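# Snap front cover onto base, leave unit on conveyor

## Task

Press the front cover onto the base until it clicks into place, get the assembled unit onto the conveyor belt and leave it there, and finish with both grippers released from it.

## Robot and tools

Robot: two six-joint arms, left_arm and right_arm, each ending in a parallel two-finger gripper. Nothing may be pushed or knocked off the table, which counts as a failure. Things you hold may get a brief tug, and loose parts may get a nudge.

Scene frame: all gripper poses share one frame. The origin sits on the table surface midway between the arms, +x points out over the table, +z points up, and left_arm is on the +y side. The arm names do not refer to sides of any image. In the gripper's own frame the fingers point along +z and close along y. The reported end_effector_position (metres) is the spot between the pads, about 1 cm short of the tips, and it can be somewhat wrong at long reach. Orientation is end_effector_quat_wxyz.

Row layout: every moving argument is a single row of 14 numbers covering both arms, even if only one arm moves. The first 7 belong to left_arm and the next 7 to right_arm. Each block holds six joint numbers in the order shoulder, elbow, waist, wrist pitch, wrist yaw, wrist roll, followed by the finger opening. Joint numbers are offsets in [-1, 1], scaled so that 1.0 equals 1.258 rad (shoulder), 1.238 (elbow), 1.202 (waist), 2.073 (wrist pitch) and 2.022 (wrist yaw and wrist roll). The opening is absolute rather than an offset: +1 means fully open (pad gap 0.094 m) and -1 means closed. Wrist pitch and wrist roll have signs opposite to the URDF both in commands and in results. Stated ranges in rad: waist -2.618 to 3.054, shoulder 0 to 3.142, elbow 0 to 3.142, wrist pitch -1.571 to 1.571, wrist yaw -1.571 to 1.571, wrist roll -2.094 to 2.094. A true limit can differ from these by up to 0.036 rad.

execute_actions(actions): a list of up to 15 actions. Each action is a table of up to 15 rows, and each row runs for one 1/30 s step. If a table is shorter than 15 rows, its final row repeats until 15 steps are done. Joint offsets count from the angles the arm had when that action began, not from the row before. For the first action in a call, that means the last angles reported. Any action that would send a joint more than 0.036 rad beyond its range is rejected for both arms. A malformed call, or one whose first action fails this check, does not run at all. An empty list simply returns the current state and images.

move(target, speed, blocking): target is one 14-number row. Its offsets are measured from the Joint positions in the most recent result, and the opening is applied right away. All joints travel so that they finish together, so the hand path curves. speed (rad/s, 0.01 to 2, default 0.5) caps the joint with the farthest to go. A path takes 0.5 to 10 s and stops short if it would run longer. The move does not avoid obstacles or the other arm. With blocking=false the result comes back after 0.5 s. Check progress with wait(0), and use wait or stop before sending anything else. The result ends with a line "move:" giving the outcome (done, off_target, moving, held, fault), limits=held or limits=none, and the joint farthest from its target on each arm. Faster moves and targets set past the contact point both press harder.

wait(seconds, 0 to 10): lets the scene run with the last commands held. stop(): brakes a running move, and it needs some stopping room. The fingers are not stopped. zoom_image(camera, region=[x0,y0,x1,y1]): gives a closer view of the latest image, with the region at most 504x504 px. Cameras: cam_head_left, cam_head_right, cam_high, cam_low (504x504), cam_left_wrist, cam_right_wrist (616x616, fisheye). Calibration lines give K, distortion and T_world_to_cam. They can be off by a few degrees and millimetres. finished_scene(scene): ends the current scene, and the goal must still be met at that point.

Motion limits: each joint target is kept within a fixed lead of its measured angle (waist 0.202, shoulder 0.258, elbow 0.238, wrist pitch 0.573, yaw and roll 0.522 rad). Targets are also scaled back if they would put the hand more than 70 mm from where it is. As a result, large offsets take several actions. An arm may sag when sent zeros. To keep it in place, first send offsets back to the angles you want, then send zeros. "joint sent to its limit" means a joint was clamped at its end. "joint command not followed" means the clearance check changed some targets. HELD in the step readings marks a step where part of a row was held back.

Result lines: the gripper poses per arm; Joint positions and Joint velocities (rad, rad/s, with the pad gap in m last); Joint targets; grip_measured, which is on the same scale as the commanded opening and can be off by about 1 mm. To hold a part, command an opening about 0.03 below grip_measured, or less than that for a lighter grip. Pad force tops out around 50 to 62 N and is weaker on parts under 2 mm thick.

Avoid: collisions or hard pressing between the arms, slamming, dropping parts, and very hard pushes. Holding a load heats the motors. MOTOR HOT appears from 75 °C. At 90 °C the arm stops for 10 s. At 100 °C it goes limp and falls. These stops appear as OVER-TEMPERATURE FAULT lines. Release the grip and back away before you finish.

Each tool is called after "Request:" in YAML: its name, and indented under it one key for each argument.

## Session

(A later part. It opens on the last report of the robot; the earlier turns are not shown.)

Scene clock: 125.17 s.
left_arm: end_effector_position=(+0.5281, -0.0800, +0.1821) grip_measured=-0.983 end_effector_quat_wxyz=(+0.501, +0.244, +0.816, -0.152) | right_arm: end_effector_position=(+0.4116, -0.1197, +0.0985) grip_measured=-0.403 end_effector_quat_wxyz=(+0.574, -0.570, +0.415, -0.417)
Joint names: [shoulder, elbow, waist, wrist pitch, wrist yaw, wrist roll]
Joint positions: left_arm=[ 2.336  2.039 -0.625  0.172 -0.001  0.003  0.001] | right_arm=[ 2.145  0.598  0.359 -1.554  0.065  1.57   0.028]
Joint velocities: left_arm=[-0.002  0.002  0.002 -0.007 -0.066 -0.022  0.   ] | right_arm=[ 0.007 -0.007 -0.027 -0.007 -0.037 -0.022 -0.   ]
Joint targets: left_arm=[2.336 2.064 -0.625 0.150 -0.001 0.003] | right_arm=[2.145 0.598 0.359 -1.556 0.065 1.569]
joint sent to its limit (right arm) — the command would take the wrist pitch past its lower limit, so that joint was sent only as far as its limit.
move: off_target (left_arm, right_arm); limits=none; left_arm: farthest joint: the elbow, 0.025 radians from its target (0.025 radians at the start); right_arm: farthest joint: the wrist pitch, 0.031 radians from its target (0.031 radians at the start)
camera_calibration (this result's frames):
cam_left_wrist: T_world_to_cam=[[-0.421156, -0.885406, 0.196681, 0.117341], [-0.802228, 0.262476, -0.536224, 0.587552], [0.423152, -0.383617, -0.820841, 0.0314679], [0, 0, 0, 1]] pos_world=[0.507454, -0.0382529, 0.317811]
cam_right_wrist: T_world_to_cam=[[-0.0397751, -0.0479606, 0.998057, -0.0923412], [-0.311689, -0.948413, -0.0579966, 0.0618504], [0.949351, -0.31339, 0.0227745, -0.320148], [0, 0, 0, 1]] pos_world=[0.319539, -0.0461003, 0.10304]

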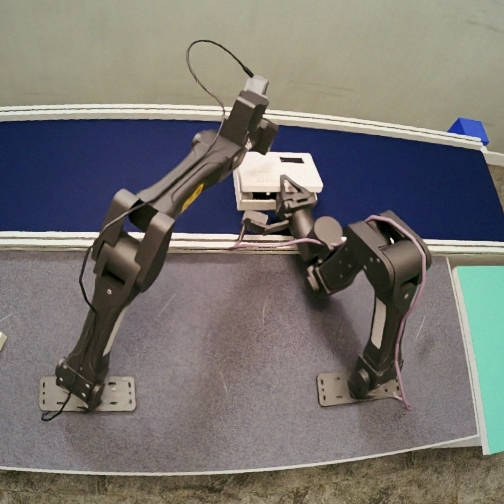

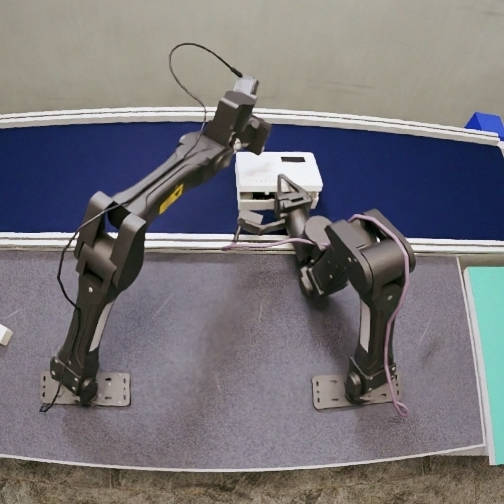

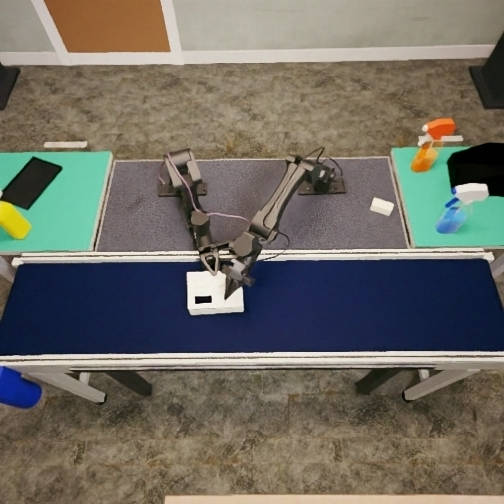

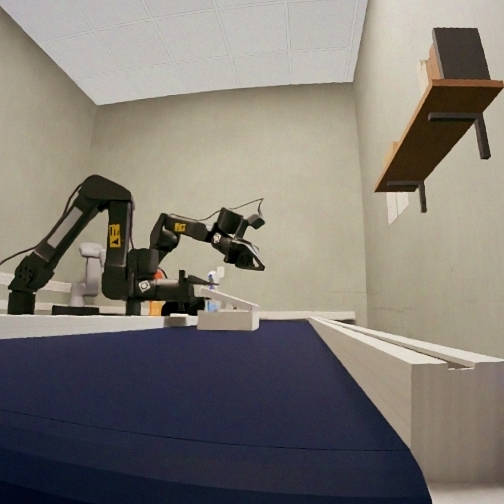

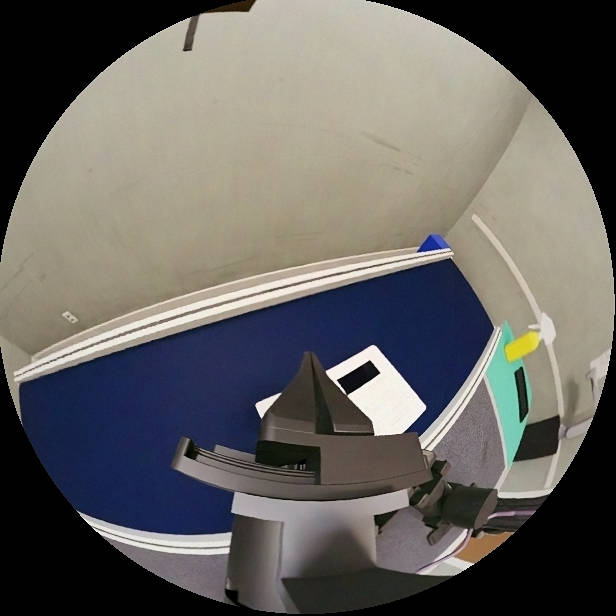

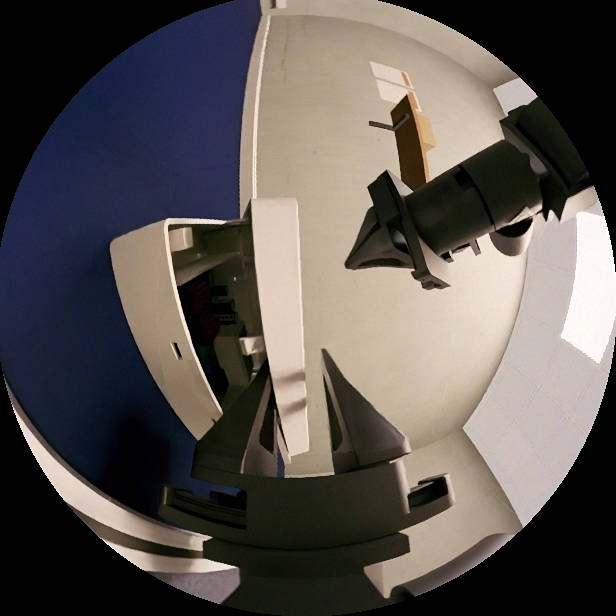

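Request:
move:
  target: [0.05,0.02,-0.03,0.09,0,0,-1,0,0,0,0.028,0,0,-0.4]
  speed: 0.12

Request:
zoom_image:
  camera: "cam_low"
  region: [150,240,290,340]

Request:
zoom_image:
  camera: "cam_high"
  region: [160,240,280,330]

Scene clock: 132.30 s.
left_arm: end_effector_position=(+0.4975, -0.0818, +0.0985) grip_measured=-0.983 end_effector_quat_wxyz=(+0.391, +0.274, +0.870, -0.124) | right_arm: end_effector_position=(+0.4113, -0.1198, +0.0853) grip_measured=-0.403 end_effector_quat_wxyz=(+0.558, -0.586, +0.424, -0.407)
Joint names: [shoulder, elbow, waist, wrist pitch, wrist yaw, wrist roll]
Joint positions: left_arm=[ 2.407  2.039 -0.654  0.356 -0.001  0.003  0.001] | right_arm=[ 2.145  0.598  0.359 -1.501  0.065  1.57   0.028]
Joint velocities: left_arm=[-0.002 -0.002 -0.012  0.022 -0.066 -0.037  0.   ] | right_arm=[-0.012  0.002 -0.027  0.051 -0.007  0.007 -0.001]
Joint targets: left_arm=[2.399 2.064 -0.662 0.358 -0.001 0.003] | right_arm=[2.145 0.598 0.359 -1.496 0.065 1.569]
move: off_target (left_arm); limits=none; left_arm: farthest joint: the elbow, 0.025 radians from its target (0.025 radians at the start); right_arm: farthest joint: the wrist pitch, 0.005 radians from its target (0.058 radians at the start)
camera_calibration (this result's frames):
cam_left_wrist: T_world_to_cam=[[-0.409065, -0.899187, 0.155332, 0.116231], [-0.883604, 0.347825, -0.313468, 0.544222], [0.227838, -0.265481, -0.936808, 0.0933702], [0, 0, 0, 1]] pos_world=[0.507149, -0.0599928, 0.240012]
cam_right_wrist: T_world_to_cam=[[0.00919421, -0.027608, 0.999577, -0.0970581], [-0.313668, -0.949246, -0.0233327, 0.0586707], [0.949488, -0.313321, -0.0173873, -0.316263], [0, 0, 0, 1]] pos_world=[0.319583, -0.0460784, 0.092887]

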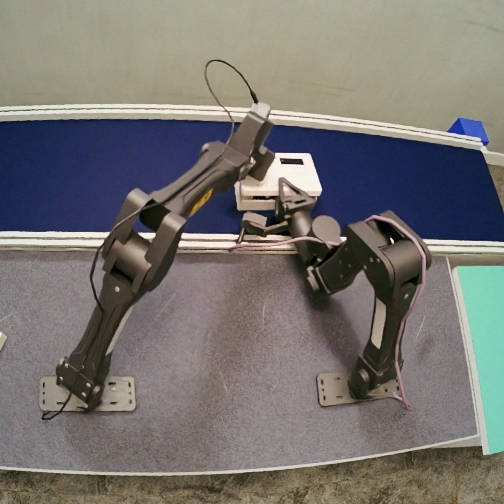

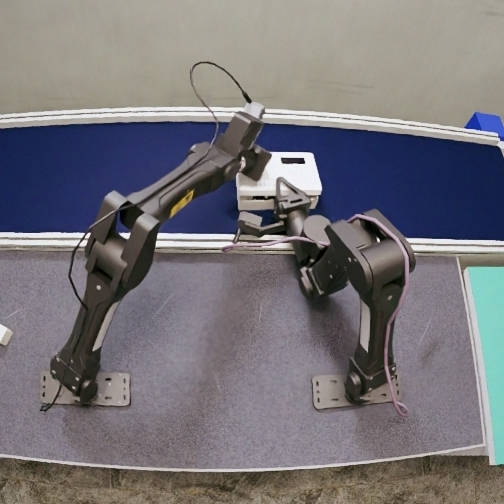

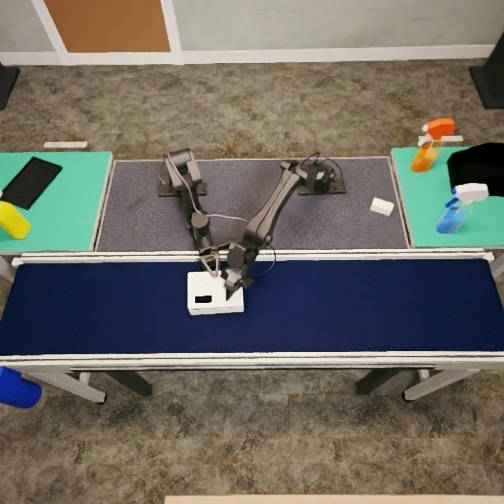

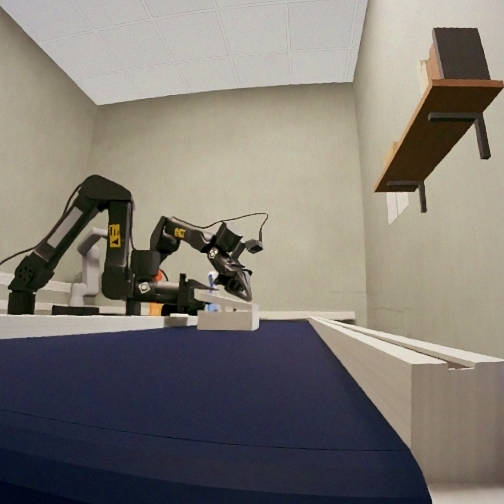

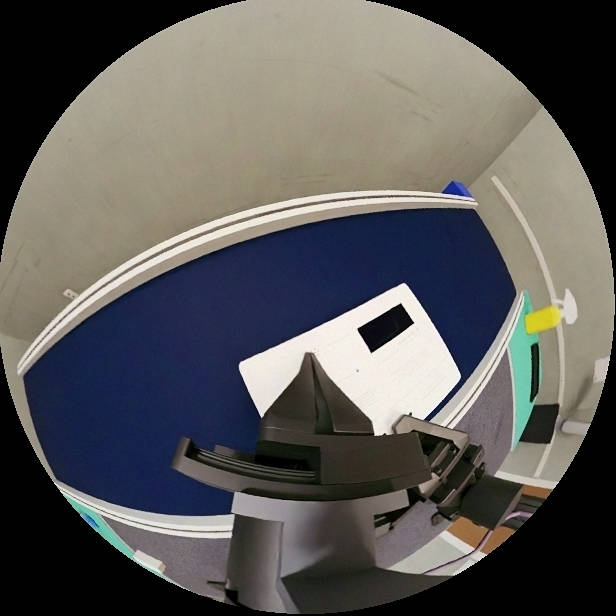

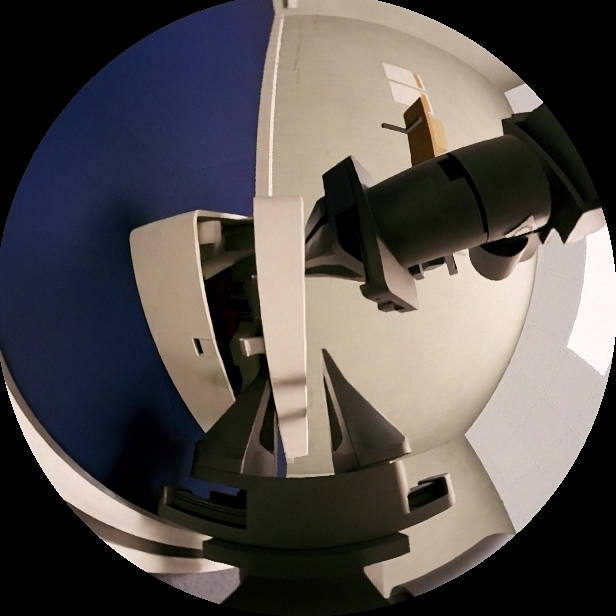

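Region (150, 240, 290, 340) of cam_low's 504x504 image, scaled by 3.600, with more detail than that image has; it fills the top 360 rows of this view, and the rest is white.

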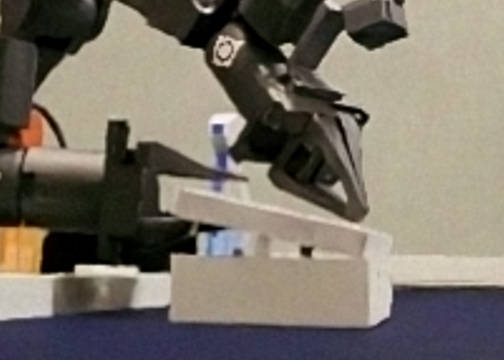

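Region (160, 240, 280, 330) of cam_high's 504x504 image, scaled by 4.200, with more detail than that image has; it fills the top 378 rows of this view, and the rest is white.

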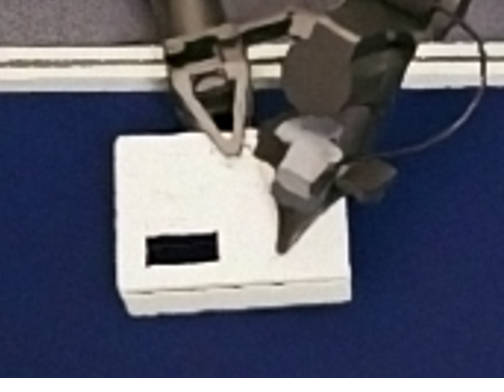

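Request:
move:
  target: [0.03,0.02,0,0,0,0,-1,0,0,0,-0.006,0,0,-0.4]
  speed: 0.05

Request:
move:
  target: [0.025,0.02,0,0.01,0,0,-1,-0.1,-0.155,0,-0.006,0,0,-0.4]
  speed: 0.08

Request:
zoom_image:
  camera: "cam_low"
  region: [150,240,290,340]

Request:
zoom_image:
  camera: "cam_high"
  region: [160,240,280,330]

Scene clock: 139.77 s.
left_arm: end_effector_position=(+0.5025, -0.0853, +0.0940) grip_measured=-0.983 end_effector_quat_wxyz=(+0.399, +0.273, +0.866, -0.127) | right_arm: end_effector_position=(+0.4113, -0.1198, +0.0851) grip_measured=-0.403 end_effector_quat_wxyz=(+0.558, -0.586, +0.424, -0.406)
Joint names: [shoulder, elbow, waist, wrist pitch, wrist yaw, wrist roll]
Joint positions: left_arm=[ 2.429  2.047 -0.654  0.326 -0.001  0.003  0.001] | right_arm=[ 2.145  0.598  0.359 -1.5    0.065  1.57   0.028]
Joint velocities: left_arm=[-0.012 -0.007  0.007  0.051 -0.007  0.051  0.   ] | right_arm=[ 0.022 -0.002  0.007 -0.022  0.081  0.051 -0.   ]
Joint targets: left_arm=[2.445 2.063 -0.654 0.356 -0.001 0.003] | right_arm=[2.145 0.598 0.359 -1.513 0.065 1.570]
move: off_target (left_arm); limits=none; left_arm: farthest joint: the wrist pitch, 0.030 radians from its target (0.000 radians at the start); right_arm: farthest joint: the wrist pitch, 0.013 radians from its target (0.013 radians at the start)
camera_calibration (this result's frames):
cam_left_wrist: T_world_to_cam=[[-0.411217, -0.89767, 0.158394, 0.116733], [-0.879197, 0.344719, -0.328909, 0.547404], [0.240651, -0.274513, -0.930983, 0.0793384], [0, 0, 0, 1]] pos_world=[0.510185, -0.0621335, 0.235419]
cam_right_wrist: T_world_to_cam=[[0.00990256, -0.0273254, 0.999578, -0.0971266], [-0.313684, -0.949253, -0.0228421, 0.0586247], [0.949476, -0.313326, -0.0179716, -0.316205], [0, 0, 0, 1]] pos_world=[0.319581, -0.0460796, 0.092742]

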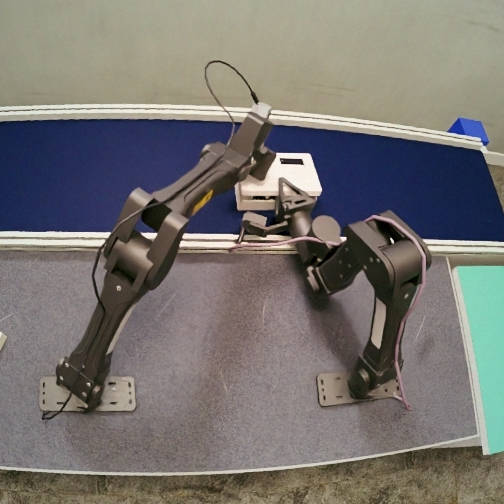

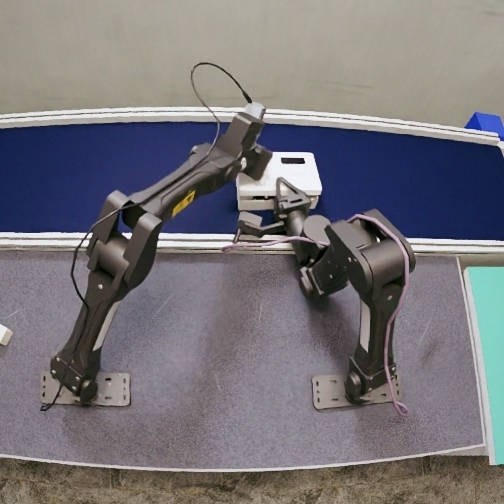

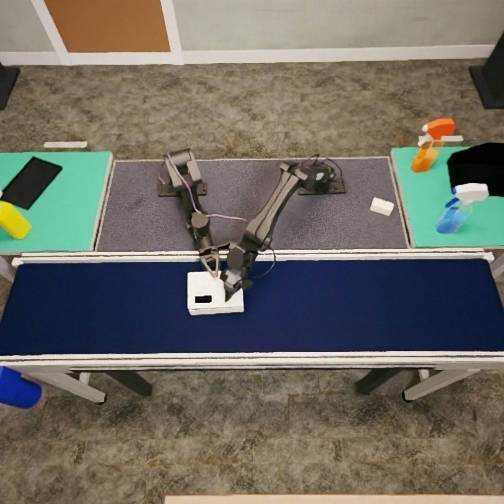

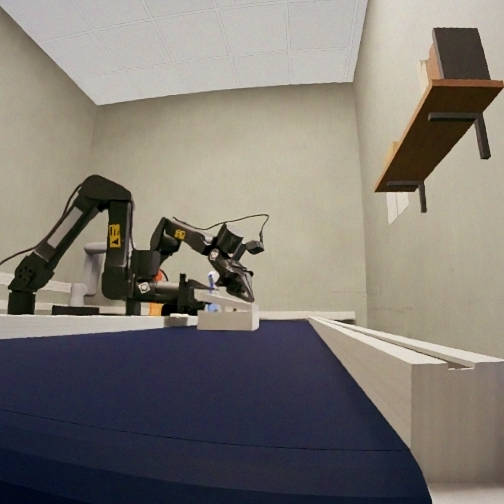

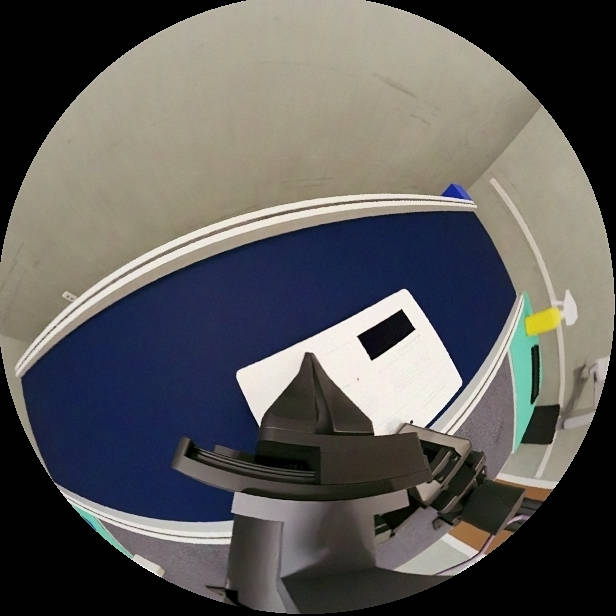

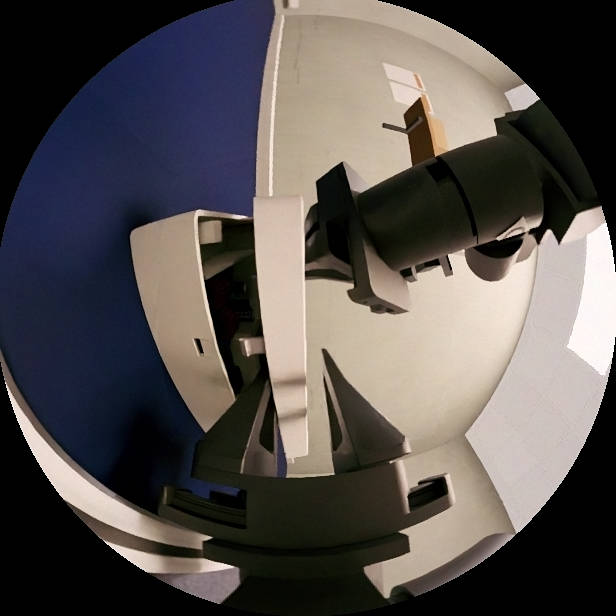

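Scene clock: 142.47 s.
left_arm: end_effector_position=(+0.5064, -0.0880, +0.0932) grip_measured=-0.983 end_effector_quat_wxyz=(+0.405, +0.272, +0.863, -0.129) | right_arm: end_effector_position=(+0.3716, -0.1356, +0.0799) grip_measured=-0.403 end_effector_quat_wxyz=(-0.539, +0.604, -0.435, +0.395)
Joint names: [shoulder, elbow, waist, wrist pitch, wrist yaw, wrist roll]
Joint positions: left_arm=[ 2.443  2.057 -0.654  0.306 -0.001  0.003  0.001] | right_arm=[ 2.039  0.421  0.359 -1.51   0.065  1.571  0.028]
Joint velocities: left_arm=[-0.002  0.017 -0.002  0.081  0.037  0.007  0.001] | right_arm=[-0.002 -0.007 -0.007 -0.007 -0.066  0.022 -0.001]
Joint targets: left_arm=[2.460 2.072 -0.654 0.347 -0.001 0.003] | right_arm=[2.019 0.406 0.359 -1.513 0.065 1.570]
move: off_target (left_arm); limits=none; left_arm: farthest joint: the wrist pitch, 0.041 radians from its target (0.021 radians at the start); right_arm: farthest joint: the shoulder, 0.019 radians from its target (0.126 radians at the start)
camera_calibration (this result's frames):
cam_left_wrist: T_world_to_cam=[[-0.41326, -0.89623, 0.161207, 0.116911], [-0.874901, 0.34169, -0.343214, 0.550338], [0.252516, -0.282877, -0.92532, 0.0696187], [0, 0, 0, 1]] pos_world=[0.512226, -0.0635722, 0.234457]
cam_right_wrist: T_world_to_cam=[[0.0664203, -0.00437084, 0.997782, -0.109702], [-0.313829, -0.949332, 0.0167324, 0.0278673], [0.947153, -0.314245, -0.0644266, -0.279077], [0, 0, 0, 1]] pos_world=[0.280361, -0.0617227, 0.0910123]

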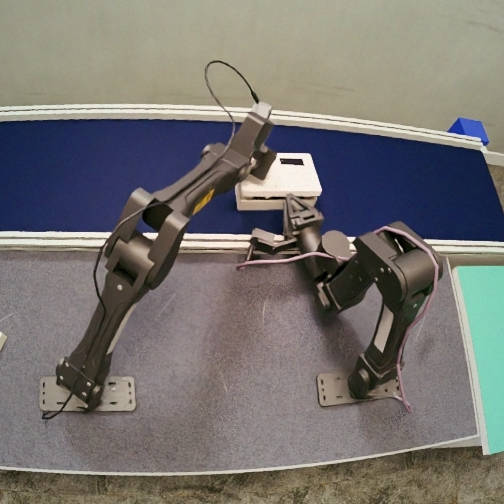

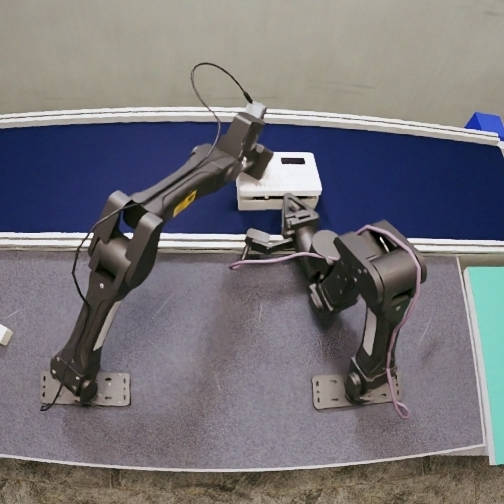

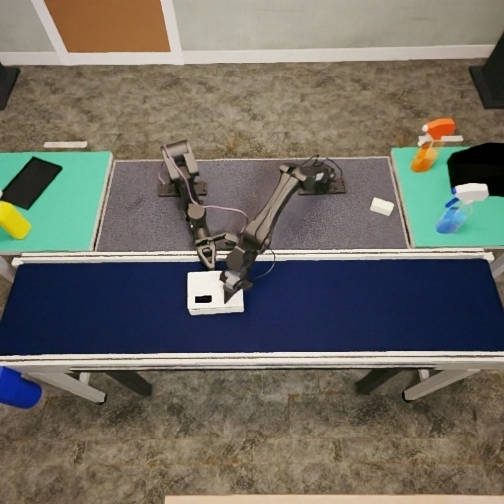

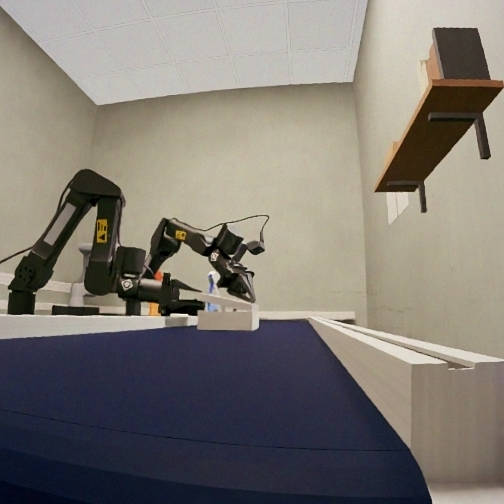

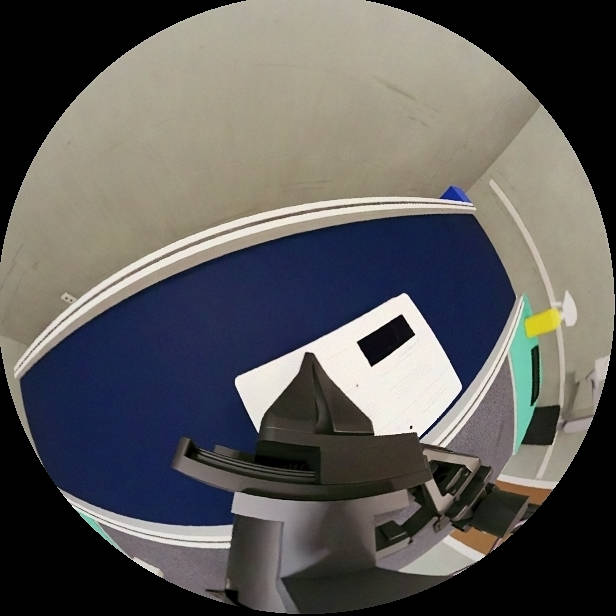

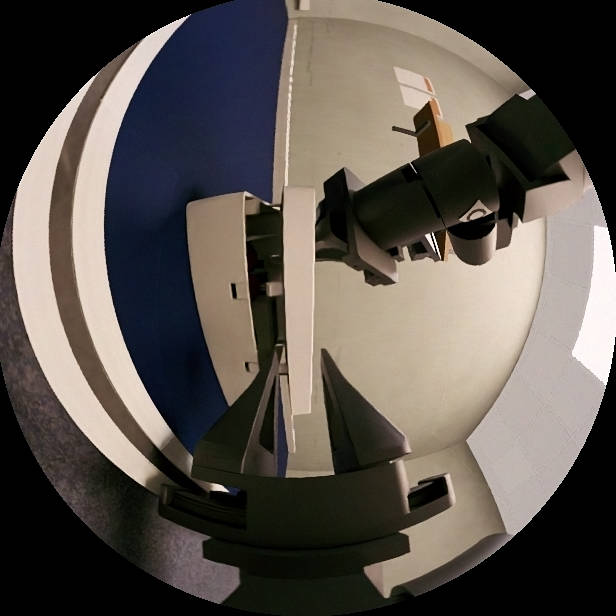

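Region (150, 240, 290, 340) of cam_low's 504x504 image, scaled by 3.600, with more detail than that image has; it fills the top 360 rows of this view, and the rest is white.

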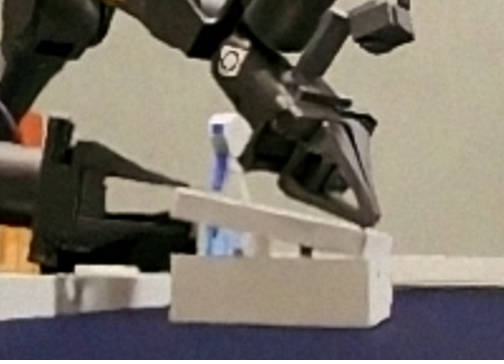

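Region (160, 240, 280, 330) of cam_high's 504x504 image, scaled by 4.200, with more detail than that image has; it fills the top 378 rows of this view, and the rest is white.

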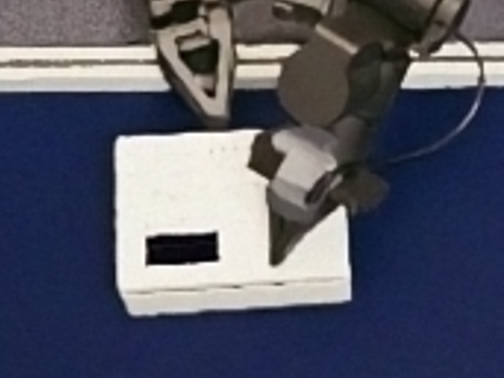

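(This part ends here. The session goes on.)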